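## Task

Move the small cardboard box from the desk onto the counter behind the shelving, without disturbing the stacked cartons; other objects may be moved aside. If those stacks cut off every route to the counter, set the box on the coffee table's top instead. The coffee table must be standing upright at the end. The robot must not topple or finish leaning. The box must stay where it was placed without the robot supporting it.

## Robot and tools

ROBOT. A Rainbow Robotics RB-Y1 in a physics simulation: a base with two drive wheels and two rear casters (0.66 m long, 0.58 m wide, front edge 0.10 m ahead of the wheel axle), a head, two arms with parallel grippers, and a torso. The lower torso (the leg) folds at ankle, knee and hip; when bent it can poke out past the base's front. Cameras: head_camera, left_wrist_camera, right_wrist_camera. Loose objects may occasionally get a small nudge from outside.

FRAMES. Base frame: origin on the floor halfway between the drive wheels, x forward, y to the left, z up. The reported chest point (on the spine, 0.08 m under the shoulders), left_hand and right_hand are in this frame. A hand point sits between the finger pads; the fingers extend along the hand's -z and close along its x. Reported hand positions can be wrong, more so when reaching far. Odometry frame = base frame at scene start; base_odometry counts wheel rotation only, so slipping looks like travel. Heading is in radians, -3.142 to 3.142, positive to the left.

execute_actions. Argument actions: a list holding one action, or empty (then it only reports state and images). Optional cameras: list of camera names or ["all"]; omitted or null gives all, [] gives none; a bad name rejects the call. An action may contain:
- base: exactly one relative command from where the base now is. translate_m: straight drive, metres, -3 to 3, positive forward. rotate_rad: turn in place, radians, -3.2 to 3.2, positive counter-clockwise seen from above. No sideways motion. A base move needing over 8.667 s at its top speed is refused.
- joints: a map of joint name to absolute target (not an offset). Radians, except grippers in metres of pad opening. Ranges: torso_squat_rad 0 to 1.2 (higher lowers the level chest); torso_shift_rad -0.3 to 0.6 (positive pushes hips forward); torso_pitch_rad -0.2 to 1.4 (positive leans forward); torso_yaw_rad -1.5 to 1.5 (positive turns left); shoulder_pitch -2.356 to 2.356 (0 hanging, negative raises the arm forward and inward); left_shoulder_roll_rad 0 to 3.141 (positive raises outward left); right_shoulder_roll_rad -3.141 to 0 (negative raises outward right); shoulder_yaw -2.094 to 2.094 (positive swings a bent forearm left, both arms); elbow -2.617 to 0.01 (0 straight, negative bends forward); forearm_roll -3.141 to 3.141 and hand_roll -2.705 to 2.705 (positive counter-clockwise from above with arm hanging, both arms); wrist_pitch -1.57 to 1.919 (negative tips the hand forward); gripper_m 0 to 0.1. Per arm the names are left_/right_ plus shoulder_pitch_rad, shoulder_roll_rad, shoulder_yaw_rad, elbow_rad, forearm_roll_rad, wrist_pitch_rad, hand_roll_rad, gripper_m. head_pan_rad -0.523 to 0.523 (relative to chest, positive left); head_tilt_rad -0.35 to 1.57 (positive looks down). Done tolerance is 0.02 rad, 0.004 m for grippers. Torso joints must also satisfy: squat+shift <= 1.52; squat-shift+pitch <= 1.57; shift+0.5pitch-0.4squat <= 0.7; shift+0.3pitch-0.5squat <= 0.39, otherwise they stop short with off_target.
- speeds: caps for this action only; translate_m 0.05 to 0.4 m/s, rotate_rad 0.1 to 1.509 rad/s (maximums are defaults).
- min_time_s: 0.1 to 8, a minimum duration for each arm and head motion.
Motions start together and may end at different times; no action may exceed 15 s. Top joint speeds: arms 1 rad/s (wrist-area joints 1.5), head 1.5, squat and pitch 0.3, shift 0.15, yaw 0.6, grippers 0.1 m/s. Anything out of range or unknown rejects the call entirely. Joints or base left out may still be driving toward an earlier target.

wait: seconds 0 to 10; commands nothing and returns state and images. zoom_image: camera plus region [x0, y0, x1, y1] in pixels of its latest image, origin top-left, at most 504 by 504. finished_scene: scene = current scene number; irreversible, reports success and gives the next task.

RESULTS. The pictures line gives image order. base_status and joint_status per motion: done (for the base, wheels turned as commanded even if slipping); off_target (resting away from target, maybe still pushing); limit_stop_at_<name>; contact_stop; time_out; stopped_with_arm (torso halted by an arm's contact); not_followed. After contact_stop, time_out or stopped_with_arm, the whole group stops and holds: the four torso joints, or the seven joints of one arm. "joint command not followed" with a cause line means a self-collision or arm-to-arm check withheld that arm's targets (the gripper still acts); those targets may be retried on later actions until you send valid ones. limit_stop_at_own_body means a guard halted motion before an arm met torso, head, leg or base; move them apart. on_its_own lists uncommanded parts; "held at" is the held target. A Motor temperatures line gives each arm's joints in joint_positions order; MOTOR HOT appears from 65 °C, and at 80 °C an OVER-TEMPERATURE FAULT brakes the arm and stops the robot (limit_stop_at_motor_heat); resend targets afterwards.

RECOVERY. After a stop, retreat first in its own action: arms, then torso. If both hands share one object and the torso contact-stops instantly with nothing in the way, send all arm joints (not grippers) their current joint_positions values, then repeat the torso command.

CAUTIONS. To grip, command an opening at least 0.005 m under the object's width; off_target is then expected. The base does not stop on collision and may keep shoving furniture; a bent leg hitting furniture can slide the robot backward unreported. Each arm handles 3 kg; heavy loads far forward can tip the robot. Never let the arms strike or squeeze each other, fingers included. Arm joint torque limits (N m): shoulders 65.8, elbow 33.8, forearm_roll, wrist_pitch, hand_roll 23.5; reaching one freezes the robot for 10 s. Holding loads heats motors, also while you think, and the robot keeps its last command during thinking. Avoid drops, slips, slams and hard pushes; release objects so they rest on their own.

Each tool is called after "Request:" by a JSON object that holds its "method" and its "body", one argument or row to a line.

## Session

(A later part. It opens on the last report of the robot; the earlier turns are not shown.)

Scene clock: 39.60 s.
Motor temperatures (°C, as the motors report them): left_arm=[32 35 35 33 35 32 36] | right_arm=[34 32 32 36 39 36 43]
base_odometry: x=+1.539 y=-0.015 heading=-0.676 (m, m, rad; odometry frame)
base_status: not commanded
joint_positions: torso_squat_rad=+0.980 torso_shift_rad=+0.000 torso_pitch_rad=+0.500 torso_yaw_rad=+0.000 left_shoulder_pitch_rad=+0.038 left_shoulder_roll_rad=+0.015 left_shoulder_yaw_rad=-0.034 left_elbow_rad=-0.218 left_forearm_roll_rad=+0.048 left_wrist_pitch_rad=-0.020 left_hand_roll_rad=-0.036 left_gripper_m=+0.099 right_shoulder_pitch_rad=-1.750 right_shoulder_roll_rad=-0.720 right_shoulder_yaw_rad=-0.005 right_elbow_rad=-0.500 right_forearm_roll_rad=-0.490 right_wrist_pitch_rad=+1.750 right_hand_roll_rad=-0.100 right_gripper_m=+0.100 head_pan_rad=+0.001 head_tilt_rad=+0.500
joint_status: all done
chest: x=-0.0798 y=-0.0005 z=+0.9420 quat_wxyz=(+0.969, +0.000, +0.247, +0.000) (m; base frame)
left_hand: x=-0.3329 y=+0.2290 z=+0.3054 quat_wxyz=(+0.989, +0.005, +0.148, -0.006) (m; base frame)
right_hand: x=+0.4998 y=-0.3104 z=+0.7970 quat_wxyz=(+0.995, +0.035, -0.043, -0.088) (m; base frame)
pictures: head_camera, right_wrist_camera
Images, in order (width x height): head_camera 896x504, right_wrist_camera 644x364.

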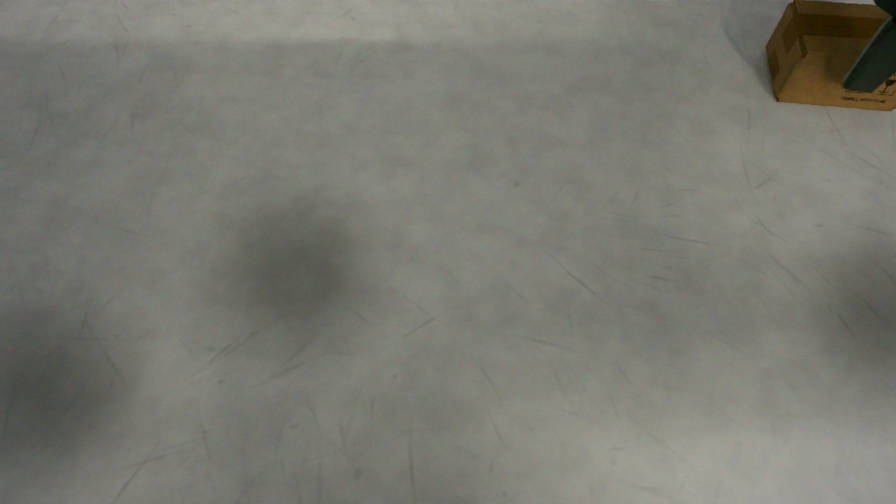

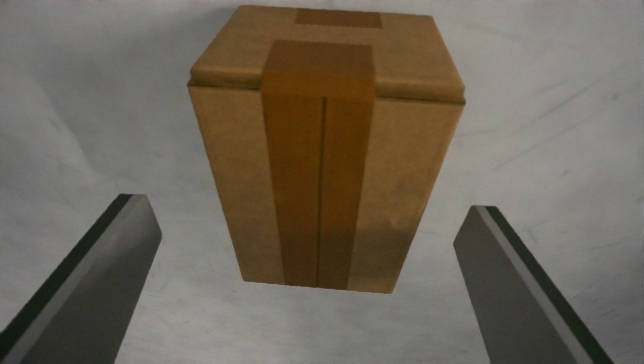

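Request:
{"method": "execute_actions", "body": {
  "actions": [
    {"joints":{"torso_squat_rad":1.02}}
  ],
  "cameras": ["right_wrist_camera"]
}}

Request:
{"method": "execute_actions", "body": {
  "actions": [
    {"joints":{"right_gripper_m":0.03}}
  ],
  "cameras": ["right_wrist_camera"]
}}

Request:
{"method": "execute_actions", "body": {
  "actions": [
    {"joints":{"torso_squat_rad":0.5}}
  ],
  "cameras": ["right_wrist_camera"]
}}

Scene clock: 40.60 s.
Motor temperatures (°C, as the motors report them): left_arm=[32 35 35 33 35 32 36] | right_arm=[34 32 32 36 39 36 43]
base_odometry: x=+1.539 y=-0.015 heading=-0.676 (m, m, rad; odometry frame)
base_status: not commanded
joint_positions: torso_squat_rad=+1.020 torso_shift_rad=+0.000 torso_pitch_rad=+0.500 torso_yaw_rad=+0.000 left_shoulder_pitch_rad=+0.038 left_shoulder_roll_rad=+0.015 left_shoulder_yaw_rad=-0.034 left_elbow_rad=-0.218 left_forearm_roll_rad=+0.048 left_wrist_pitch_rad=-0.020 left_hand_roll_rad=-0.036 left_gripper_m=+0.099 right_shoulder_pitch_rad=-1.750 right_shoulder_roll_rad=-0.720 right_shoulder_yaw_rad=-0.005 right_elbow_rad=-0.500 right_forearm_roll_rad=-0.490 right_wrist_pitch_rad=+1.750 right_hand_roll_rad=-0.100 right_gripper_m=+0.100 head_pan_rad=+0.001 head_tilt_rad=+0.500
joint_status: all done
chest: x=-0.0798 y=-0.0005 z=+0.9184 quat_wxyz=(+0.969, +0.000, +0.247, +0.000) (m; base frame)
left_hand: x=-0.3328 y=+0.2290 z=+0.2818 quat_wxyz=(+0.989, +0.005, +0.148, -0.006) (m; base frame)
right_hand: x=+0.4998 y=-0.3103 z=+0.7734 quat_wxyz=(+0.995, +0.035, -0.042, -0.088) (m; base frame)
pictures: right_wrist_camera
Images, in order (width x height): right_wrist_camera 644x364.

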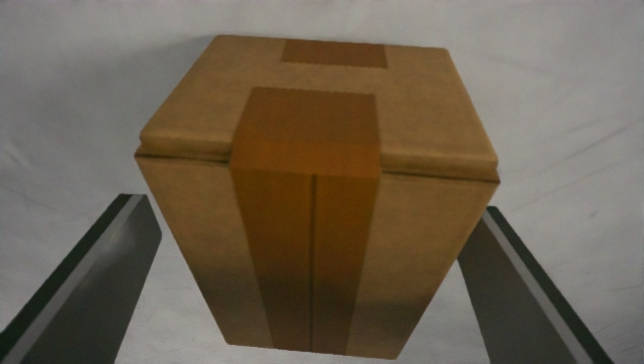

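Scene clock: 41.77 s.
Motor temperatures (°C, as the motors report them): left_arm=[32 35 35 33 35 32 36] | right_arm=[34 32 32 36 39 36 43]
base_odometry: x=+1.539 y=-0.015 heading=-0.676 (m, m, rad; odometry frame)
base_status: not commanded
joint_positions: torso_squat_rad=+1.020 torso_shift_rad=+0.000 torso_pitch_rad=+0.500 torso_yaw_rad=+0.000 left_shoulder_pitch_rad=+0.038 left_shoulder_roll_rad=+0.015 left_shoulder_yaw_rad=-0.034 left_elbow_rad=-0.218 left_forearm_roll_rad=+0.048 left_wrist_pitch_rad=-0.020 left_hand_roll_rad=-0.036 left_gripper_m=+0.099 right_shoulder_pitch_rad=-1.750 right_shoulder_roll_rad=-0.720 right_shoulder_yaw_rad=-0.005 right_elbow_rad=-0.500 right_forearm_roll_rad=-0.490 right_wrist_pitch_rad=+1.750 right_hand_roll_rad=-0.100 right_gripper_m=+0.061 head_pan_rad=+0.001 head_tilt_rad=+0.500
joint_status: right_gripper_m off_target (ended at +0.061, target +0.030)
chest: x=-0.0798 y=-0.0005 z=+0.9184 quat_wxyz=(+0.969, +0.000, +0.247, +0.000) (m; base frame)
left_hand: x=-0.3328 y=+0.2290 z=+0.2818 quat_wxyz=(+0.989, +0.005, +0.148, -0.006) (m; base frame)
right_hand: x=+0.4998 y=-0.3103 z=+0.7734 quat_wxyz=(+0.995, +0.035, -0.042, -0.088) (m; base frame)
pictures: right_wrist_camera
Images, in order (width x height): right_wrist_camera 644x364.

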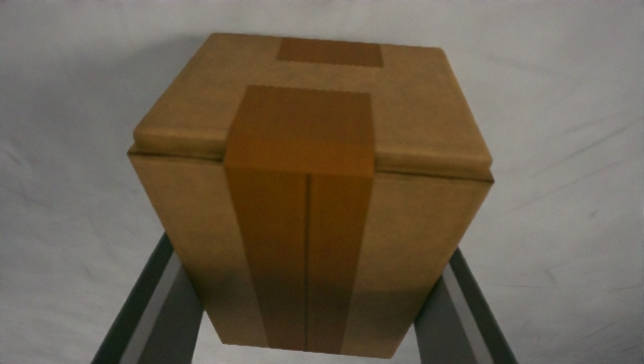

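Scene clock: 44.30 s.
Motor temperatures (°C, as the motors report them): left_arm=[32 35 35 33 35 32 36] | right_arm=[34 32 32 36 39 36 43]
base_odometry: x=+1.539 y=-0.015 heading=-0.676 (m, m, rad; odometry frame)
base_status: not commanded
joint_positions: torso_squat_rad=+0.500 torso_shift_rad=+0.000 torso_pitch_rad=+0.500 torso_yaw_rad=+0.000 left_shoulder_pitch_rad=+0.038 left_shoulder_roll_rad=+0.015 left_shoulder_yaw_rad=-0.034 left_elbow_rad=-0.218 left_forearm_roll_rad=+0.048 left_wrist_pitch_rad=-0.020 left_hand_roll_rad=-0.036 left_gripper_m=+0.099 right_shoulder_pitch_rad=-1.750 right_shoulder_roll_rad=-0.720 right_shoulder_yaw_rad=-0.005 right_elbow_rad=-0.500 right_forearm_roll_rad=-0.490 right_wrist_pitch_rad=+1.750 right_hand_roll_rad=-0.100 right_gripper_m=+0.061 head_pan_rad=+0.001 head_tilt_rad=+0.500
joint_status: all done
chest: x=-0.0799 y=-0.0006 z=+1.1664 quat_wxyz=(+0.969, +0.000, +0.247, +0.000) (m; base frame)
left_hand: x=-0.3330 y=+0.2288 z=+0.5298 quat_wxyz=(+0.989, +0.005, +0.148, -0.006) (m; base frame)
right_hand: x=+0.4997 y=-0.3105 z=+1.0213 quat_wxyz=(+0.995, +0.035, -0.042, -0.088) (m; base frame)
pictures: right_wrist_camera
Images, in order (width x height): right_wrist_camera 644x364.

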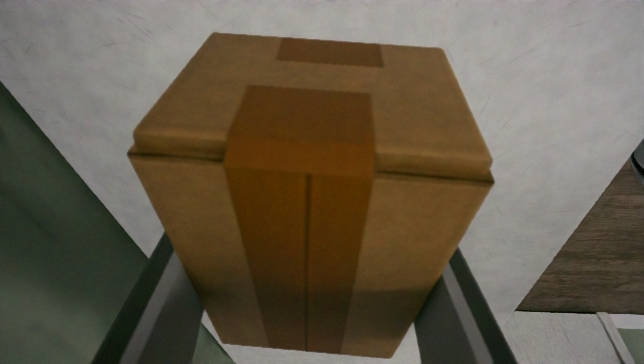

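Request:
{"method": "execute_actions", "body": {
  "actions": [
    {"base":{"translate_m":-1.0}}
  ],
  "cameras": []
}}

Request:
{"method": "execute_actions", "body": {
  "actions": [
    {"base":{"rotate_rad":2.3},"joints":{"torso_pitch_rad":0.0,"torso_squat_rad":0.3,"head_tilt_rad":0.55,"right_shoulder_pitch_rad":-0.4,"right_shoulder_roll_rad":-0.15,"right_elbow_rad":-1.9,"right_wrist_pitch_rad":1.75,"right_forearm_roll_rad":0}}
  ]
}}

Scene clock: 48.50 s.
Motor temperatures (°C, as the motors report them): left_arm=[32 35 35 33 35 32 36] | right_arm=[34 32 32 36 39 36 43]
base_odometry: x=+0.759 y=+0.611 heading=-0.677 (m, m, rad; odometry frame)
base_status: done
joint_positions: torso_squat_rad=+0.500 torso_shift_rad=+0.000 torso_pitch_rad=+0.500 torso_yaw_rad=+0.000 left_shoulder_pitch_rad=+0.038 left_shoulder_roll_rad=+0.015 left_shoulder_yaw_rad=-0.034 left_elbow_rad=-0.218 left_forearm_roll_rad=+0.048 left_wrist_pitch_rad=-0.020 left_hand_roll_rad=-0.036 left_gripper_m=+0.099 right_shoulder_pitch_rad=-1.750 right_shoulder_roll_rad=-0.720 right_shoulder_yaw_rad=-0.005 right_elbow_rad=-0.500 right_forearm_roll_rad=-0.490 right_wrist_pitch_rad=+1.750 right_hand_roll_rad=-0.100 right_gripper_m=+0.061 head_pan_rad=+0.001 head_tilt_rad=+0.500
joint_status: not commanded
chest: x=-0.0799 y=-0.0006 z=+1.1664 quat_wxyz=(+0.969, +0.000, +0.247, +0.000) (m; base frame)
left_hand: x=-0.3330 y=+0.2288 z=+0.5298 quat_wxyz=(+0.989, +0.005, +0.148, -0.006) (m; base frame)
right_hand: x=+0.4997 y=-0.3105 z=+1.0213 quat_wxyz=(+0.995, +0.035, -0.042, -0.088) (m; base frame)
pictures: none
No camera images: the call's "cameras" was empty. Leave "cameras" out to get every camera's image.

Scene clock: 53.10 s.
Motor temperatures (°C, as the motors report them): left_arm=[32 35 35 33 35 32 36] | right_arm=[34 32 32 36 39 36 43]
base_odometry: x=+0.759 y=+0.611 heading=+1.623 (m, m, rad; odometry frame)
base_status: done
joint_positions: torso_squat_rad=+0.300 torso_shift_rad=+0.000 torso_pitch_rad=+0.000 torso_yaw_rad=+0.000 left_shoulder_pitch_rad=+0.038 left_shoulder_roll_rad=+0.015 left_shoulder_yaw_rad=-0.034 left_elbow_rad=-0.218 left_forearm_roll_rad=+0.048 left_wrist_pitch_rad=-0.020 left_hand_roll_rad=-0.036 left_gripper_m=+0.099 right_shoulder_pitch_rad=-0.400 right_shoulder_roll_rad=-0.150 right_shoulder_yaw_rad=-0.005 right_elbow_rad=-1.900 right_forearm_roll_rad=+0.000 right_wrist_pitch_rad=+1.750 right_hand_roll_rad=-0.100 right_gripper_m=+0.061 head_pan_rad=+0.001 head_tilt_rad=+0.550
joint_status: all done
chest: x=-0.2283 y=-0.0007 z=+1.2587 quat_wxyz=(+1.000, +0.000, +0.000, +0.000) (m; base frame)
left_hand: x=-0.1451 y=+0.2288 z=+0.5787 quat_wxyz=(+0.995, +0.006, -0.101, -0.005) (m; base frame)
right_hand: x=+0.2367 y=-0.2352 z=+1.0426 quat_wxyz=(+0.962, -0.055, -0.268, +0.009) (m; base frame)
pictures: head_camera, left_wrist_camera, right_wrist_camera
Images, in order (width x height): head_camera 896x504, left_wrist_camera 644x364, right_wrist_camera 644x364.

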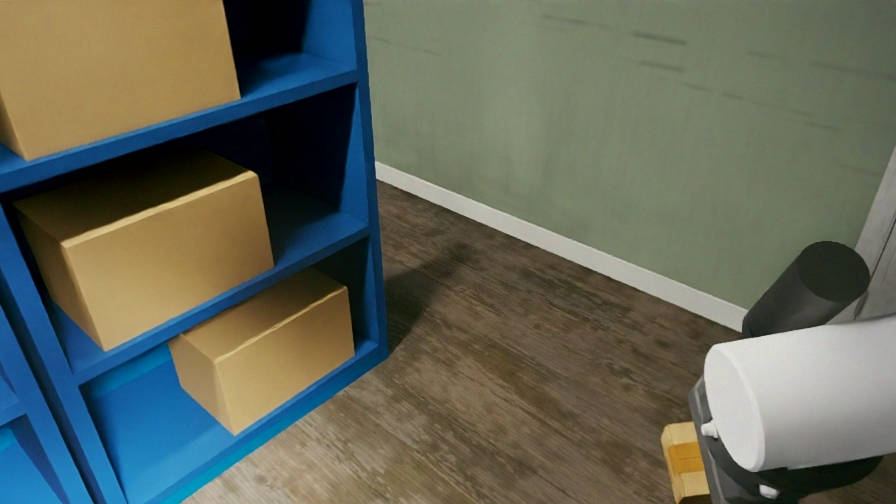

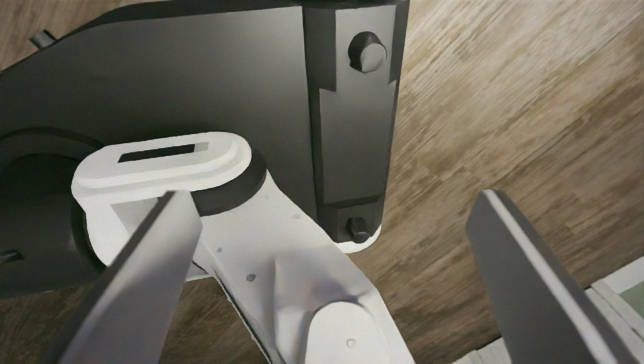

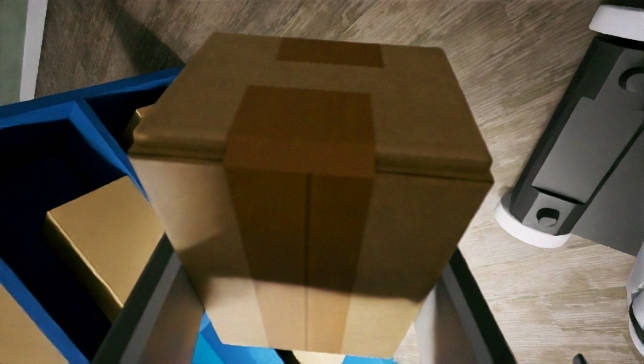

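Request:
{"method": "execute_actions", "body": {
  "actions": [
    {"base":{"rotate_rad":-0.728}}
  ],
  "cameras": []
}}

Request:
{"method": "execute_actions", "body": {
  "actions": [
    {"base":{"translate_m":1.55}}
  ],
  "cameras": []
}}

Request:
{"method": "execute_actions", "body": {
  "actions": [
    {"base":{"rotate_rad":1.571},"joints":{"head_tilt_rad":0.5}}
  ],
  "cameras": ["head_camera"]
}}

Scene clock: 59.57 s.
Motor temperatures (°C, as the motors report them): left_arm=[32 35 35 33 35 32 36] | right_arm=[34 32 32 36 39 36 43]
base_odometry: x=+0.759 y=+0.611 heading=+0.896 (m, m, rad; odometry frame)
base_status: done
joint_positions: torso_squat_rad=+0.300 torso_shift_rad=+0.000 torso_pitch_rad=+0.000 torso_yaw_rad=+0.000 left_shoulder_pitch_rad=+0.038 left_shoulder_roll_rad=+0.015 left_shoulder_yaw_rad=-0.034 left_elbow_rad=-0.218 left_forearm_roll_rad=+0.048 left_wrist_pitch_rad=-0.020 left_hand_roll_rad=-0.036 left_gripper_m=+0.099 right_shoulder_pitch_rad=-0.400 right_shoulder_roll_rad=-0.150 right_shoulder_yaw_rad=-0.005 right_elbow_rad=-1.900 right_forearm_roll_rad=+0.000 right_wrist_pitch_rad=+1.750 right_hand_roll_rad=-0.100 right_gripper_m=+0.061 head_pan_rad=+0.001 head_tilt_rad=+0.550
joint_status: not commanded
chest: x=-0.2283 y=-0.0007 z=+1.2587 quat_wxyz=(+1.000, +0.000, +0.000, +0.000) (m; base frame)
left_hand: x=-0.1451 y=+0.2288 z=+0.5787 quat_wxyz=(+0.995, +0.006, -0.101, -0.005) (m; base frame)
right_hand: x=+0.2367 y=-0.2351 z=+1.0426 quat_wxyz=(+0.962, -0.055, -0.267, +0.009) (m; base frame)
pictures: none
No camera images: the call's "cameras" was empty. Leave "cameras" out to get every camera's image.

Scene clock: 64.90 s.
Motor temperatures (°C, as the motors report them): left_arm=[32 35 35 33 35 32 36] | right_arm=[34 32 32 36 39 36 43]
base_odometry: x=+1.728 y=+1.820 heading=+0.895 (m, m, rad; odometry frame)
base_status: done
joint_positions: torso_squat_rad=+0.300 torso_shift_rad=+0.000 torso_pitch_rad=+0.000 torso_yaw_rad=+0.000 left_shoulder_pitch_rad=+0.038 left_shoulder_roll_rad=+0.015 left_shoulder_yaw_rad=-0.034 left_elbow_rad=-0.218 left_forearm_roll_rad=+0.048 left_wrist_pitch_rad=-0.020 left_hand_roll_rad=-0.036 left_gripper_m=+0.099 right_shoulder_pitch_rad=-0.400 right_shoulder_roll_rad=-0.150 right_shoulder_yaw_rad=-0.005 right_elbow_rad=-1.900 right_forearm_roll_rad=+0.000 right_wrist_pitch_rad=+1.750 right_hand_roll_rad=-0.100 right_gripper_m=+0.061 head_pan_rad=+0.001 head_tilt_rad=+0.550
joint_status: not commanded
chest: x=-0.2282 y=-0.0007 z=+1.2587 quat_wxyz=(+1.000, +0.000, +0.000, +0.000) (m; base frame)
left_hand: x=-0.1450 y=+0.2288 z=+0.5787 quat_wxyz=(+0.995, +0.006, -0.101, -0.005) (m; base frame)
right_hand: x=+0.2367 y=-0.2352 z=+1.0425 quat_wxyz=(+0.962, -0.055, -0.267, +0.009) (m; base frame)
pictures: none
No camera images: the call's "cameras" was empty. Leave "cameras" out to get every camera's image.

Scene clock: 68.77 s.
Motor temperatures (°C, as the motors report them): left_arm=[32 35 35 33 35 32 36] | right_arm=[34 32 32 36 39 36 43]
base_odometry: x=+1.728 y=+1.820 heading=+2.466 (m, m, rad; odometry frame)
base_status: done
joint_positions: torso_squat_rad=+0.300 torso_shift_rad=+0.000 torso_pitch_rad=+0.000 torso_yaw_rad=+0.000 left_shoulder_pitch_rad=+0.038 left_shoulder_roll_rad=+0.015 left_shoulder_yaw_rad=-0.034 left_elbow_rad=-0.218 left_forearm_roll_rad=+0.048 left_wrist_pitch_rad=-0.020 left_hand_roll_rad=-0.036 left_gripper_m=+0.099 right_shoulder_pitch_rad=-0.400 right_shoulder_roll_rad=-0.150 right_shoulder_yaw_rad=-0.005 right_elbow_rad=-1.900 right_forearm_roll_rad=+0.000 right_wrist_pitch_rad=+1.750 right_hand_roll_rad=-0.100 right_gripper_m=+0.030 head_pan_rad=+0.001 head_tilt_rad=+0.500
joint_status: all done
on_its_own: right_gripper_m moved -0.031 to your old target +0.030
chest: x=-0.2283 y=-0.0007 z=+1.2587 quat_wxyz=(+1.000, +0.000, +0.000, +0.000) (m; base frame)
left_hand: x=-0.1451 y=+0.2288 z=+0.5787 quat_wxyz=(+0.995, +0.006, -0.101, -0.005) (m; base frame)
right_hand: x=+0.2365 y=-0.2350 z=+1.0424 quat_wxyz=(+0.962, -0.055, -0.267, +0.009) (m; base frame)
pictures: head_camera
Images, in order (width x height): head_camera 896x504.

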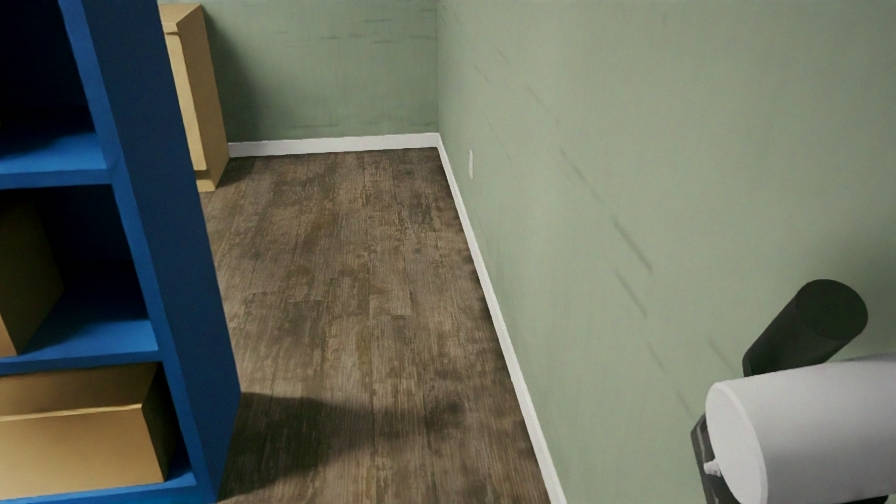

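Request:
{"method": "execute_actions", "body": {
  "actions": [
    {"joints":{"head_tilt_rad":1.3,"head_pan_rad":-0.5,"right_gripper_m":0.1}}
  ]
}}

Scene clock: 70.13 s.
Motor temperatures (°C, as the motors report them): left_arm=[32 35 35 33 35 32 36] | right_arm=[34 32 32 36 39 36 43]
base_odometry: x=+1.728 y=+1.820 heading=+2.466 (m, m, rad; odometry frame)
base_status: not commanded
joint_positions: torso_squat_rad=+0.300 torso_shift_rad=+0.000 torso_pitch_rad=+0.000 torso_yaw_rad=+0.000 left_shoulder_pitch_rad=+0.038 left_shoulder_roll_rad=+0.015 left_shoulder_yaw_rad=-0.034 left_elbow_rad=-0.218 left_forearm_roll_rad=+0.048 left_wrist_pitch_rad=-0.020 left_hand_roll_rad=-0.036 left_gripper_m=+0.099 right_shoulder_pitch_rad=-0.400 right_shoulder_roll_rad=-0.150 right_shoulder_yaw_rad=-0.005 right_elbow_rad=-1.900 right_forearm_roll_rad=+0.000 right_wrist_pitch_rad=+1.750 right_hand_roll_rad=-0.100 right_gripper_m=+0.100 head_pan_rad=-0.500 head_tilt_rad=+1.300
joint_status: all done
chest: x=-0.2283 y=-0.0007 z=+1.2587 quat_wxyz=(+1.000, +0.000, +0.000, +0.000) (m; base frame)
left_hand: x=-0.1451 y=+0.2288 z=+0.5787 quat_wxyz=(+0.995, +0.006, -0.101, -0.005) (m; base frame)
right_hand: x=+0.2365 y=-0.2350 z=+1.0424 quat_wxyz=(+0.962, -0.055, -0.267, +0.009) (m; base frame)
pictures: head_camera, left_wrist_camera, right_wrist_camera
Images, in order (width x height): head_camera 896x504, left_wrist_camera 644x364, right_wrist_camera 644x364.

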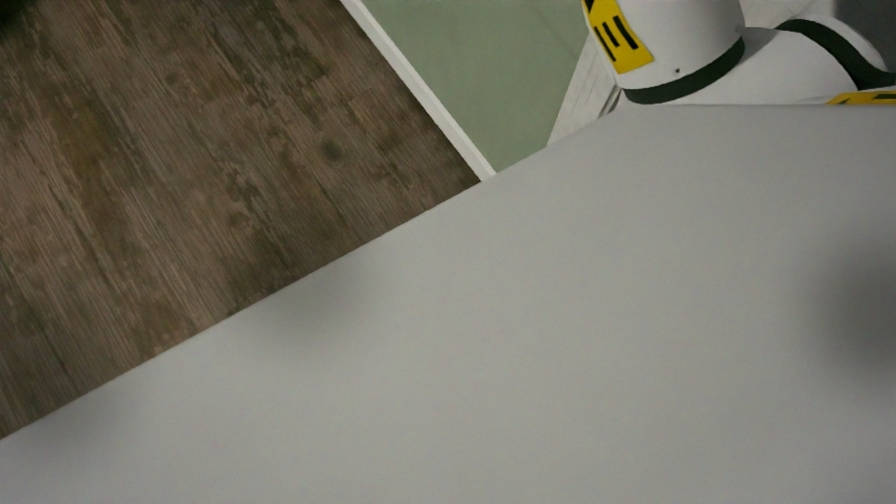

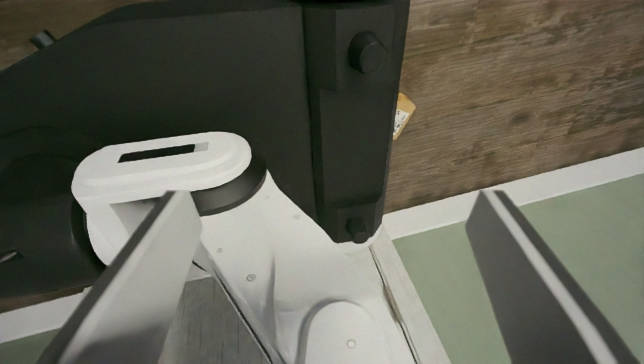

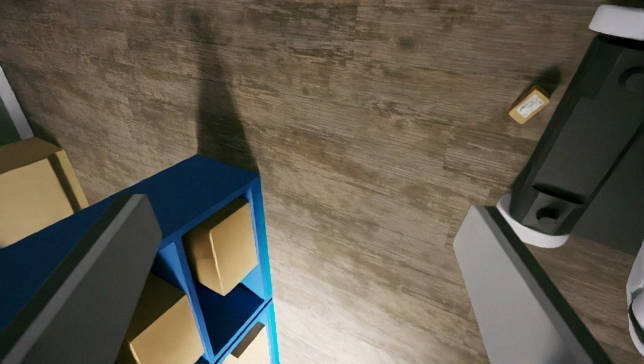

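Request:
{"method": "execute_actions", "body": {
  "actions": [
    {"base":{"translate_m":-0.45},"joints":{"head_pan_rad":0,"head_tilt_rad":0.6,"torso_pitch_rad":0.6,"right_elbow_rad":-1.2,"right_shoulder_pitch_rad":-0.6,"right_wrist_pitch_rad":1.2}}
  ]
}}

Scene clock: 73.07 s.
Motor temperatures (°C, as the motors report them): left_arm=[32 35 35 33 35 32 36] | right_arm=[34 32 32 36 39 36 43]
base_odometry: x=+2.079 y=+1.539 heading=+2.466 (m, m, rad; odometry frame)
base_status: done
joint_positions: torso_squat_rad=+0.300 torso_shift_rad=+0.000 torso_pitch_rad=+0.600 torso_yaw_rad=+0.000 left_shoulder_pitch_rad=+0.038 left_shoulder_roll_rad=+0.015 left_shoulder_yaw_rad=-0.034 left_elbow_rad=-0.218 left_forearm_roll_rad=+0.048 left_wrist_pitch_rad=-0.020 left_hand_roll_rad=-0.036 left_gripper_m=+0.099 right_shoulder_pitch_rad=-0.600 right_shoulder_roll_rad=-0.150 right_shoulder_yaw_rad=-0.005 right_elbow_rad=-1.200 right_forearm_roll_rad=+0.000 right_wrist_pitch_rad=+1.200 right_hand_roll_rad=-0.100 right_gripper_m=+0.100 head_pan_rad=+0.000 head_tilt_rad=+0.600
joint_status: all done
chest: x=-0.0535 y=-0.0007 z=+1.2046 quat_wxyz=(+0.955, +0.000, +0.295, +0.000) (m; base frame)
left_hand: x=-0.3690 y=+0.2288 z=+0.5965 quat_wxyz=(+0.980, +0.004, +0.198, -0.007) (m; base frame)
right_hand: x=+0.2389 y=-0.2285 z=+0.6379 quat_wxyz=(+0.998, -0.045, +0.007, +0.045) (m; base frame)
pictures: head_camera, left_wrist_camera, right_wrist_camera
Images, in order (width x height): head_camera 896x504, left_wrist_camera 644x364, right_wrist_camera 644x364.

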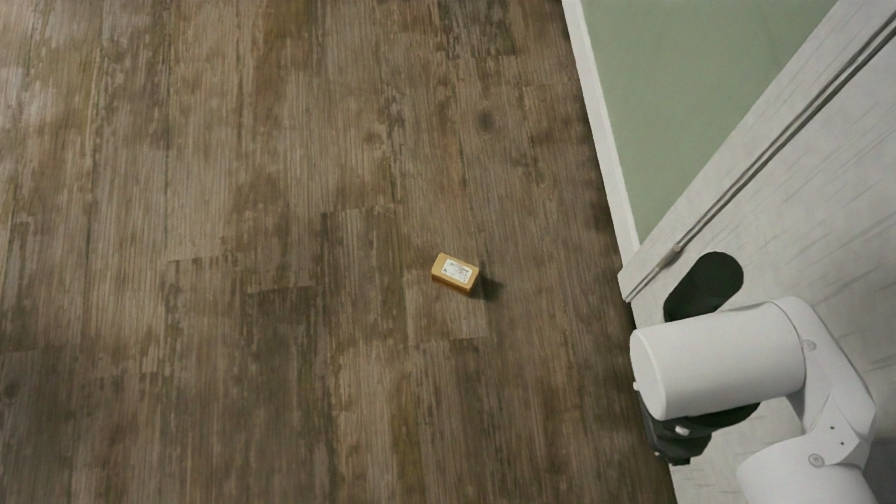

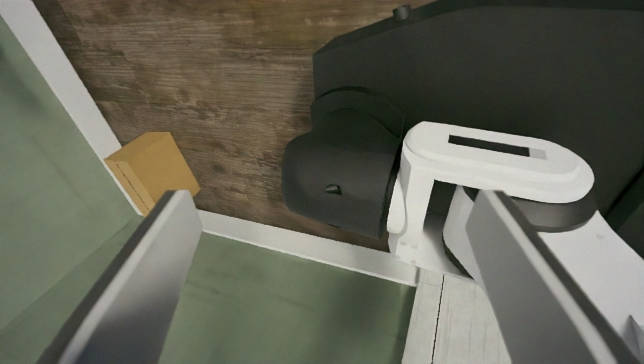

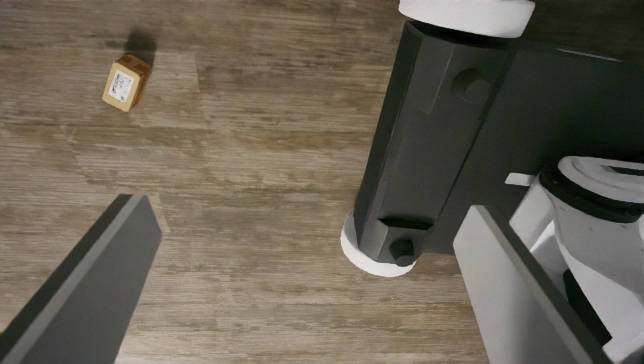

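Request:
{"method": "execute_actions", "body": {
  "actions": [
    {"joints":{"torso_pitch_rad":0.95,"torso_squat_rad":0.6,"torso_shift_rad":0.3,"head_tilt_rad":0.3,"right_elbow_rad":-0.6,"right_shoulder_pitch_rad":-1.5,"right_shoulder_roll_rad":-0.15,"right_wrist_pitch_rad":1.15,"right_hand_roll_rad":-0.6,"left_elbow_rad":-1.5,"left_shoulder_roll_rad":0.2}}
  ],
  "cameras": ["head_camera","right_wrist_camera"]
}}

Scene clock: 76.20 s.
Motor temperatures (°C, as the motors report them): left_arm=[32 35 35 33 35 32 36] | right_arm=[34 32 32 36 39 36 43]
base_odometry: x=+2.079 y=+1.539 heading=+2.466 (m, m, rad; odometry frame)
base_status: not commanded
joint_positions: torso_squat_rad=+0.600 torso_shift_rad=+0.300 torso_pitch_rad=+0.950 torso_yaw_rad=+0.000 left_shoulder_pitch_rad=+0.038 left_shoulder_roll_rad=+0.200 left_shoulder_yaw_rad=-0.034 left_elbow_rad=-1.500 left_forearm_roll_rad=+0.048 left_wrist_pitch_rad=-0.020 left_hand_roll_rad=-0.036 left_gripper_m=+0.099 right_shoulder_pitch_rad=-1.500 right_shoulder_roll_rad=-0.150 right_shoulder_yaw_rad=-0.005 right_elbow_rad=-0.600 right_forearm_roll_rad=+0.000 right_wrist_pitch_rad=+1.150 right_hand_roll_rad=-0.600 right_gripper_m=+0.100 head_pan_rad=+0.000 head_tilt_rad=+0.300
joint_status: all done
chest: x=+0.1943 y=-0.0005 z=+1.0125 quat_wxyz=(+0.889, +0.000, +0.457, +0.000) (m; base frame)
left_hand: x=+0.2652 y=+0.2765 z=+0.4471 quat_wxyz=(+0.961, +0.021, -0.261, -0.092) (m; base frame)
right_hand: x=+0.6067 y=-0.0962 z=+0.4616 quat_wxyz=(+0.994, -0.020, +0.012, -0.109) (m; base frame)
pictures: head_camera, right_wrist_camera
Images, in order (width x height): head_camera 896x504, right_wrist_camera 644x364.

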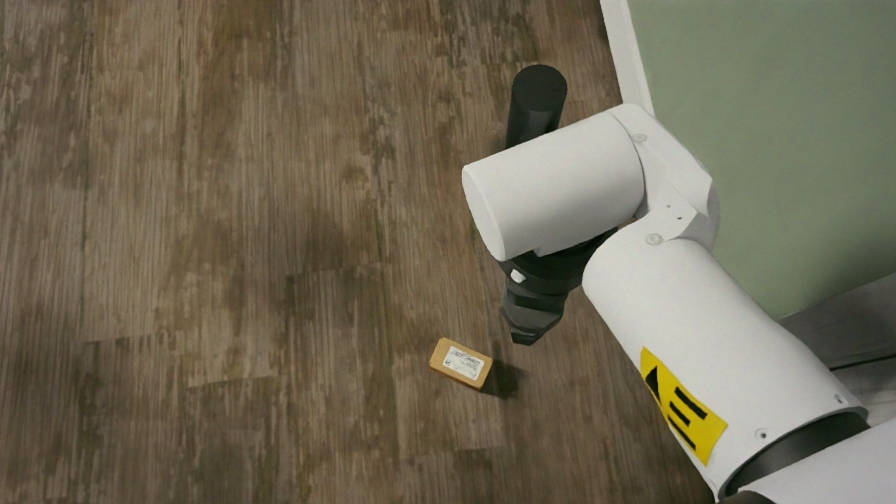

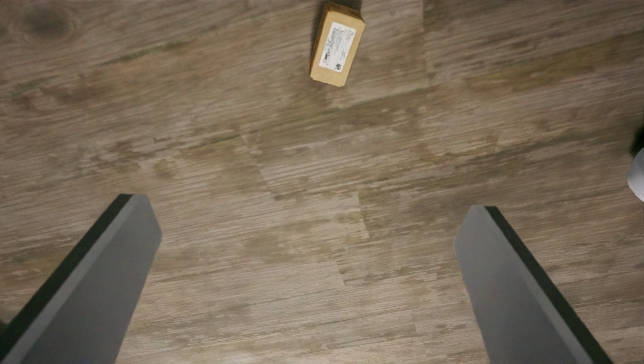

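Request:
{"method": "execute_actions", "body": {
  "actions": [
    {"joints":{"torso_squat_rad":0.9,"right_shoulder_roll_rad":-0.08,"right_hand_roll_rad":-0.85,"right_elbow_rad":-0.45,"right_shoulder_pitch_rad":-1.45,"right_wrist_pitch_rad":0.95}}
  ],
  "cameras": ["head_camera","right_wrist_camera"]
}}

Scene clock: 78.27 s.
Motor temperatures (°C, as the motors report them): left_arm=[32 35 35 33 35 32 36] | right_arm=[34 32 32 36 39 36 43]
base_odometry: x=+2.079 y=+1.539 heading=+2.466 (m, m, rad; odometry frame)
base_status: not commanded
joint_positions: torso_squat_rad=+0.900 torso_shift_rad=+0.300 torso_pitch_rad=+0.950 torso_yaw_rad=+0.000 left_shoulder_pitch_rad=+0.038 left_shoulder_roll_rad=+0.200 left_shoulder_yaw_rad=-0.034 left_elbow_rad=-1.500 left_forearm_roll_rad=+0.048 left_wrist_pitch_rad=-0.020 left_hand_roll_rad=-0.036 left_gripper_m=+0.099 right_shoulder_pitch_rad=-1.450 right_shoulder_roll_rad=-0.080 right_shoulder_yaw_rad=-0.005 right_elbow_rad=-0.450 right_forearm_roll_rad=+0.000 right_wrist_pitch_rad=+0.950 right_hand_roll_rad=-0.850 right_gripper_m=+0.100 head_pan_rad=+0.000 head_tilt_rad=+0.300
joint_status: all done
chest: x=+0.1522 y=-0.0004 z=+0.8762 quat_wxyz=(+0.889, +0.000, +0.457, +0.000) (m; base frame)
left_hand: x=+0.2230 y=+0.2766 z=+0.3109 quat_wxyz=(+0.961, +0.021, -0.261, -0.092) (m; base frame)
right_hand: x=+0.5055 y=-0.0666 z=+0.2783 quat_wxyz=(+0.975, +0.006, +0.028, -0.220) (m; base frame)
pictures: head_camera, right_wrist_camera
Images, in order (width x height): head_camera 896x504, right_wrist_camera 644x364.

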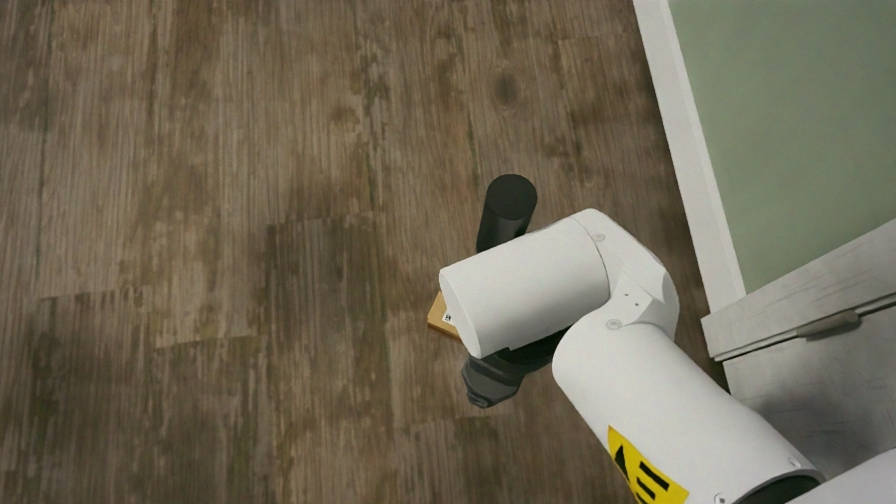

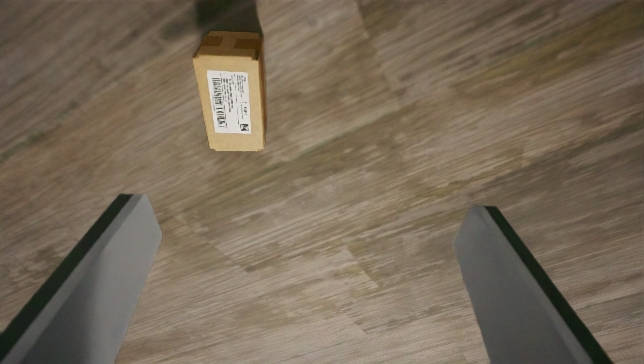

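Request:
{"method": "execute_actions", "body": {
  "actions": [
    {"joints":{"torso_squat_rad":1.08,"torso_shift_rad":0.42,"torso_pitch_rad":0.9}}
  ],
  "cameras": ["right_wrist_camera"]
}}

Scene clock: 80.03 s.
Motor temperatures (°C, as the motors report them): left_arm=[32 35 35 33 35 32 36] | right_arm=[34 32 32 36 39 36 43]
base_odometry: x=+2.079 y=+1.539 heading=+2.466 (m, m, rad; odometry frame)
base_status: not commanded
joint_positions: torso_squat_rad=+1.080 torso_shift_rad=+0.420 torso_pitch_rad=+0.900 torso_yaw_rad=+0.000 left_shoulder_pitch_rad=+0.038 left_shoulder_roll_rad=+0.200 left_shoulder_yaw_rad=-0.034 left_elbow_rad=-1.500 left_forearm_roll_rad=+0.048 left_wrist_pitch_rad=-0.020 left_hand_roll_rad=-0.036 left_gripper_m=+0.099 right_shoulder_pitch_rad=-1.450 right_shoulder_roll_rad=-0.080 right_shoulder_yaw_rad=-0.005 right_elbow_rad=-0.450 right_forearm_roll_rad=+0.000 right_wrist_pitch_rad=+0.950 right_hand_roll_rad=-0.850 right_gripper_m=+0.100 head_pan_rad=+0.000 head_tilt_rad=+0.300
joint_status: all done
chest: x=+0.1488 y=-0.0003 z=+0.7742 quat_wxyz=(+0.900, +0.000, +0.435, +0.000) (m; base frame)
left_hand: x=+0.2479 y=+0.2767 z=+0.2131 quat_wxyz=(+0.954, +0.023, -0.285, -0.091) (m; base frame)
right_hand: x=+0.5316 y=-0.0665 z=+0.1947 quat_wxyz=(+0.975, +0.012, +0.004, -0.220) (m; base frame)
pictures: right_wrist_camera
Images, in order (width x height): right_wrist_camera 644x364.

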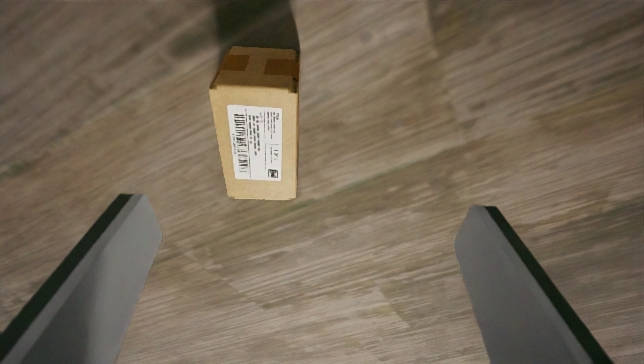

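Request:
{"method": "execute_actions", "body": {
  "actions": [
    {"base":{"translate_m":0.1},"joints":{"right_shoulder_pitch_rad":-1.35,"right_elbow_rad":-0.35,"right_wrist_pitch_rad":0.8}}
  ],
  "cameras": ["right_wrist_camera"]
}}

Scene clock: 81.60 s.
Motor temperatures (°C, as the motors report them): left_arm=[32 35 35 33 35 32 36] | right_arm=[34 32 32 36 39 36 43]
base_odometry: x=+2.001 y=+1.601 heading=+2.466 (m, m, rad; odometry frame)
base_status: done
joint_positions: torso_squat_rad=+1.080 torso_shift_rad=+0.420 torso_pitch_rad=+0.900 torso_yaw_rad=+0.000 left_shoulder_pitch_rad=+0.038 left_shoulder_roll_rad=+0.200 left_shoulder_yaw_rad=-0.034 left_elbow_rad=-1.500 left_forearm_roll_rad=+0.048 left_wrist_pitch_rad=-0.020 left_hand_roll_rad=-0.036 left_gripper_m=+0.099 right_shoulder_pitch_rad=-1.350 right_shoulder_roll_rad=-0.080 right_shoulder_yaw_rad=-0.005 right_elbow_rad=-0.350 right_forearm_roll_rad=+0.000 right_wrist_pitch_rad=+0.800 right_hand_roll_rad=-0.850 right_gripper_m=+0.100 head_pan_rad=+0.000 head_tilt_rad=+0.300
joint_status: all done
chest: x=+0.1489 y=-0.0003 z=+0.7741 quat_wxyz=(+0.900, +0.000, +0.435, +0.000) (m; base frame)
left_hand: x=+0.2479 y=+0.2767 z=+0.2130 quat_wxyz=(+0.954, +0.023, -0.285, -0.091) (m; base frame)
right_hand: x=+0.4658 y=-0.0926 z=+0.1462 quat_wxyz=(+0.973, +0.003, +0.026, -0.231) (m; base frame)
pictures: right_wrist_camera
Images, in order (width x height): right_wrist_camera 644x364.

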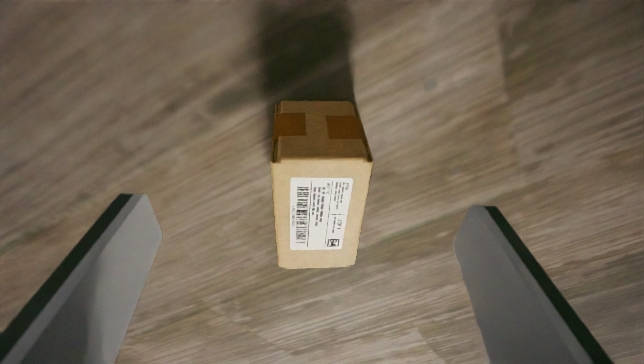

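Request:
{"method": "execute_actions", "body": {
  "actions": [
    {"base":{"translate_m":0.1},"joints":{"right_shoulder_pitch_rad":-1.17,"right_elbow_rad":-0.2,"right_wrist_pitch_rad":0.47}}
  ],
  "cameras": ["right_wrist_camera"]
}}

Scene clock: 83.30 s.
Motor temperatures (°C, as the motors report them): left_arm=[32 35 35 33 35 32 36] | right_arm=[34 32 32 36 39 36 43]
base_odometry: x=+1.923 y=+1.664 heading=+2.465 (m, m, rad; odometry frame)
base_status: done
joint_positions: torso_squat_rad=+1.080 torso_shift_rad=+0.420 torso_pitch_rad=+0.900 torso_yaw_rad=+0.000 left_shoulder_pitch_rad=+0.038 left_shoulder_roll_rad=+0.200 left_shoulder_yaw_rad=-0.034 left_elbow_rad=-1.500 left_forearm_roll_rad=+0.048 left_wrist_pitch_rad=-0.020 left_hand_roll_rad=-0.036 left_gripper_m=+0.099 right_shoulder_pitch_rad=-1.170 right_shoulder_roll_rad=-0.080 right_shoulder_yaw_rad=-0.005 right_elbow_rad=-0.200 right_forearm_roll_rad=+0.000 right_wrist_pitch_rad=+0.470 right_hand_roll_rad=-0.850 right_gripper_m=+0.100 head_pan_rad=+0.000 head_tilt_rad=+0.300
joint_status: all done
chest: x=+0.1489 y=-0.0004 z=+0.7742 quat_wxyz=(+0.900, +0.000, +0.435, +0.000) (m; base frame)
left_hand: x=+0.2479 y=+0.2767 z=+0.2131 quat_wxyz=(+0.954, +0.023, -0.285, -0.091) (m; base frame)
right_hand: x=+0.3563 y=-0.1312 z=+0.0877 quat_wxyz=(+0.967, +0.011, +0.028, -0.253) (m; base frame)
pictures: right_wrist_camera
Images, in order (width x height): right_wrist_camera 644x364.

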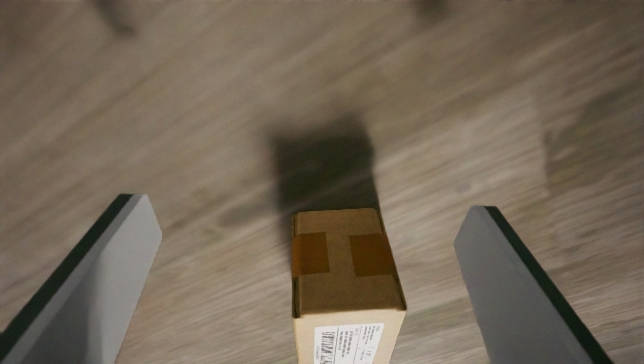

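Request:
{"method": "execute_actions", "body": {
  "actions": [
    {"base":{"rotate_rad":0.12},"joints":{"torso_shift_rad":0.44,"torso_pitch_rad":0.93,"right_hand_roll_rad":-0.95,"right_wrist_pitch_rad":0.44}}
  ],
  "cameras": ["right_wrist_camera"]
}}

Scene clock: 84.77 s.
Motor temperatures (°C, as the motors report them): left_arm=[32 35 35 33 35 32 36] | right_arm=[34 32 32 36 39 36 43]
base_odometry: x=+1.923 y=+1.664 heading=+2.585 (m, m, rad; odometry frame)
base_status: done
joint_positions: torso_squat_rad=+1.080 torso_shift_rad=+0.440 torso_pitch_rad=+0.929 torso_yaw_rad=+0.000 left_shoulder_pitch_rad=+0.038 left_shoulder_roll_rad=+0.200 left_shoulder_yaw_rad=-0.034 left_elbow_rad=-1.500 left_forearm_roll_rad=+0.048 left_wrist_pitch_rad=-0.020 left_hand_roll_rad=-0.036 left_gripper_m=+0.099 right_shoulder_pitch_rad=-1.170 right_shoulder_roll_rad=-0.080 right_shoulder_yaw_rad=-0.005 right_elbow_rad=-0.200 right_forearm_roll_rad=+0.000 right_wrist_pitch_rad=+0.440 right_hand_roll_rad=-0.950 right_gripper_m=+0.100 head_pan_rad=+0.000 head_tilt_rad=+0.300
joint_status: all done
chest: x=+0.1604 y=-0.0003 z=+0.7642 quat_wxyz=(+0.894, +0.000, +0.448, +0.000) (m; base frame)
left_hand: x=+0.2428 y=+0.2767 z=+0.2004 quat_wxyz=(+0.958, +0.022, -0.271, -0.092) (m; base frame)
right_hand: x=+0.3541 y=-0.1289 z=+0.0717 quat_wxyz=(+0.953, +0.014, +0.031, -0.302) (m; base frame)
pictures: right_wrist_camera
Images, in order (width x height): right_wrist_camera 644x364.

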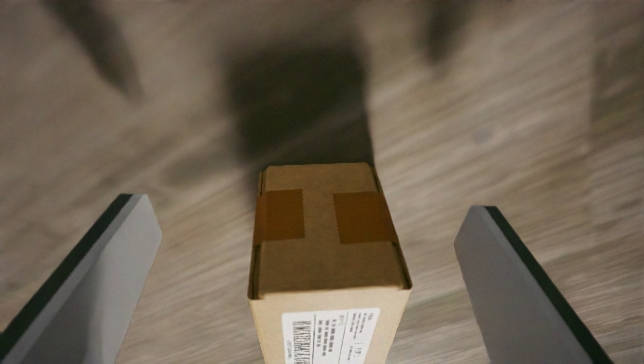

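Request:
{"method": "execute_actions", "body": {
  "actions": [
    {"base":{"translate_m":0.06},"joints":{"right_shoulder_pitch_rad":-1.05,"right_elbow_rad":-0.1,"right_wrist_pitch_rad":0.22,"right_shoulder_roll_rad":-0.04}}
  ],
  "cameras": ["right_wrist_camera"]
}}

Scene clock: 86.10 s.
Motor temperatures (°C, as the motors report them): left_arm=[32 35 35 33 35 32 36] | right_arm=[34 32 32 36 39 36 43]
base_odometry: x=+1.872 y=+1.695 heading=+2.585 (m, m, rad; odometry frame)
base_status: done
joint_positions: torso_squat_rad=+1.080 torso_shift_rad=+0.440 torso_pitch_rad=+0.929 torso_yaw_rad=+0.000 left_shoulder_pitch_rad=+0.038 left_shoulder_roll_rad=+0.200 left_shoulder_yaw_rad=-0.034 left_elbow_rad=-1.500 left_forearm_roll_rad=+0.048 left_wrist_pitch_rad=-0.020 left_hand_roll_rad=-0.036 left_gripper_m=+0.099 right_shoulder_pitch_rad=-1.050 right_shoulder_roll_rad=-0.040 right_shoulder_yaw_rad=-0.005 right_elbow_rad=-0.100 right_forearm_roll_rad=+0.000 right_wrist_pitch_rad=+0.220 right_hand_roll_rad=-0.950 right_gripper_m=+0.100 head_pan_rad=+0.000 head_tilt_rad=+0.300
joint_status: all done
chest: x=+0.1604 y=-0.0003 z=+0.7642 quat_wxyz=(+0.894, +0.000, +0.448, +0.000) (m; base frame)
left_hand: x=+0.2428 y=+0.2767 z=+0.2004 quat_wxyz=(+0.958, +0.022, -0.271, -0.092) (m; base frame)
right_hand: x=+0.2642 y=-0.1258 z=+0.0561 quat_wxyz=(+0.948, +0.033, +0.043, -0.315) (m; base frame)
pictures: right_wrist_camera
Images, in order (width x height): right_wrist_camera 644x364.

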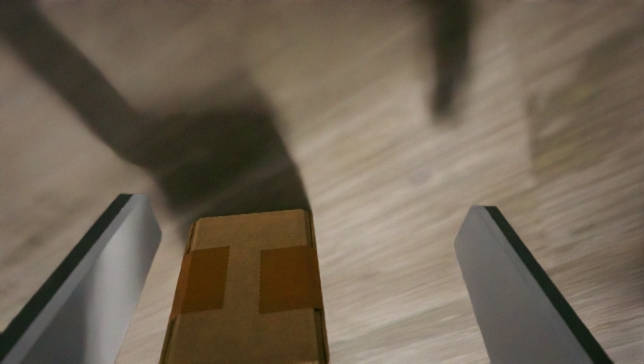

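Request:
{"method": "execute_actions", "body": {
  "actions": [
    {"base":{"translate_m":0.045}}
  ],
  "cameras": []
}}

Request:
{"method": "execute_actions", "body": {
  "actions": [
    {"base":{"rotate_rad":0.07},"joints":{"right_hand_roll_rad":-1.0,"torso_pitch_rad":0.94}}
  ],
  "cameras": ["right_wrist_camera"]
}}

Scene clock: 87.57 s.
Motor temperatures (°C, as the motors report them): left_arm=[32 35 35 33 35 32 36] | right_arm=[34 32 32 36 39 36 43]
base_odometry: x=+1.834 y=+1.719 heading=+2.585 (m, m, rad; odometry frame)
base_status: done
joint_positions: torso_squat_rad=+1.080 torso_shift_rad=+0.440 torso_pitch_rad=+0.929 torso_yaw_rad=+0.000 left_shoulder_pitch_rad=+0.038 left_shoulder_roll_rad=+0.200 left_shoulder_yaw_rad=-0.034 left_elbow_rad=-1.500 left_forearm_roll_rad=+0.048 left_wrist_pitch_rad=-0.020 left_hand_roll_rad=-0.036 left_gripper_m=+0.099 right_shoulder_pitch_rad=-1.050 right_shoulder_roll_rad=-0.040 right_shoulder_yaw_rad=-0.005 right_elbow_rad=-0.100 right_forearm_roll_rad=+0.000 right_wrist_pitch_rad=+0.220 right_hand_roll_rad=-0.950 right_gripper_m=+0.100 head_pan_rad=+0.000 head_tilt_rad=+0.300
joint_status: not commanded
chest: x=+0.1604 y=-0.0003 z=+0.7642 quat_wxyz=(+0.894, +0.000, +0.448, +0.000) (m; base frame)
left_hand: x=+0.2428 y=+0.2767 z=+0.2005 quat_wxyz=(+0.958, +0.022, -0.271, -0.092) (m; base frame)
right_hand: x=+0.2642 y=-0.1258 z=+0.0561 quat_wxyz=(+0.948, +0.033, +0.043, -0.315) (m; base frame)
pictures: none
No camera images: the call's "cameras" was empty. Leave "cameras" out to get every camera's image.

Scene clock: 88.63 s.
Motor temperatures (°C, as the motors report them): left_arm=[32 35 35 33 35 32 36] | right_arm=[34 32 32 36 39 36 43]
base_odometry: x=+1.834 y=+1.719 heading=+2.654 (m, m, rad; odometry frame)
base_status: done
joint_positions: torso_squat_rad=+1.080 torso_shift_rad=+0.440 torso_pitch_rad=+0.930 torso_yaw_rad=+0.000 left_shoulder_pitch_rad=+0.038 left_shoulder_roll_rad=+0.200 left_shoulder_yaw_rad=-0.034 left_elbow_rad=-1.500 left_forearm_roll_rad=+0.048 left_wrist_pitch_rad=-0.020 left_hand_roll_rad=-0.036 left_gripper_m=+0.099 right_shoulder_pitch_rad=-1.050 right_shoulder_roll_rad=-0.040 right_shoulder_yaw_rad=-0.005 right_elbow_rad=-0.100 right_forearm_roll_rad=+0.000 right_wrist_pitch_rad=+0.220 right_hand_roll_rad=-1.000 right_gripper_m=+0.100 head_pan_rad=+0.000 head_tilt_rad=+0.300
joint_status: all done
chest: x=+0.1604 y=-0.0003 z=+0.7641 quat_wxyz=(+0.894, +0.000, +0.448, +0.000) (m; base frame)
left_hand: x=+0.2427 y=+0.2767 z=+0.2003 quat_wxyz=(+0.958, +0.022, -0.270, -0.092) (m; base frame)
right_hand: x=+0.2640 y=-0.1258 z=+0.0560 quat_wxyz=(+0.939, +0.032, +0.044, -0.338) (m; base frame)
pictures: right_wrist_camera
Images, in order (width x height): right_wrist_camera 644x364.

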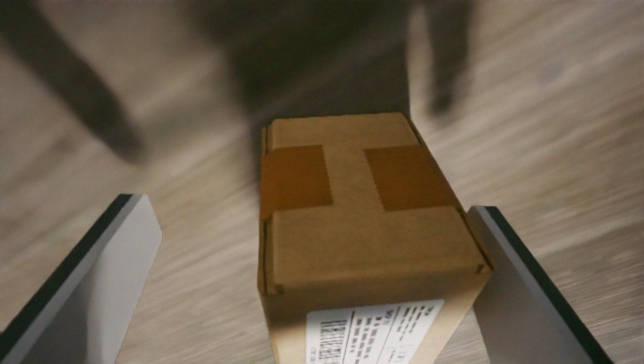

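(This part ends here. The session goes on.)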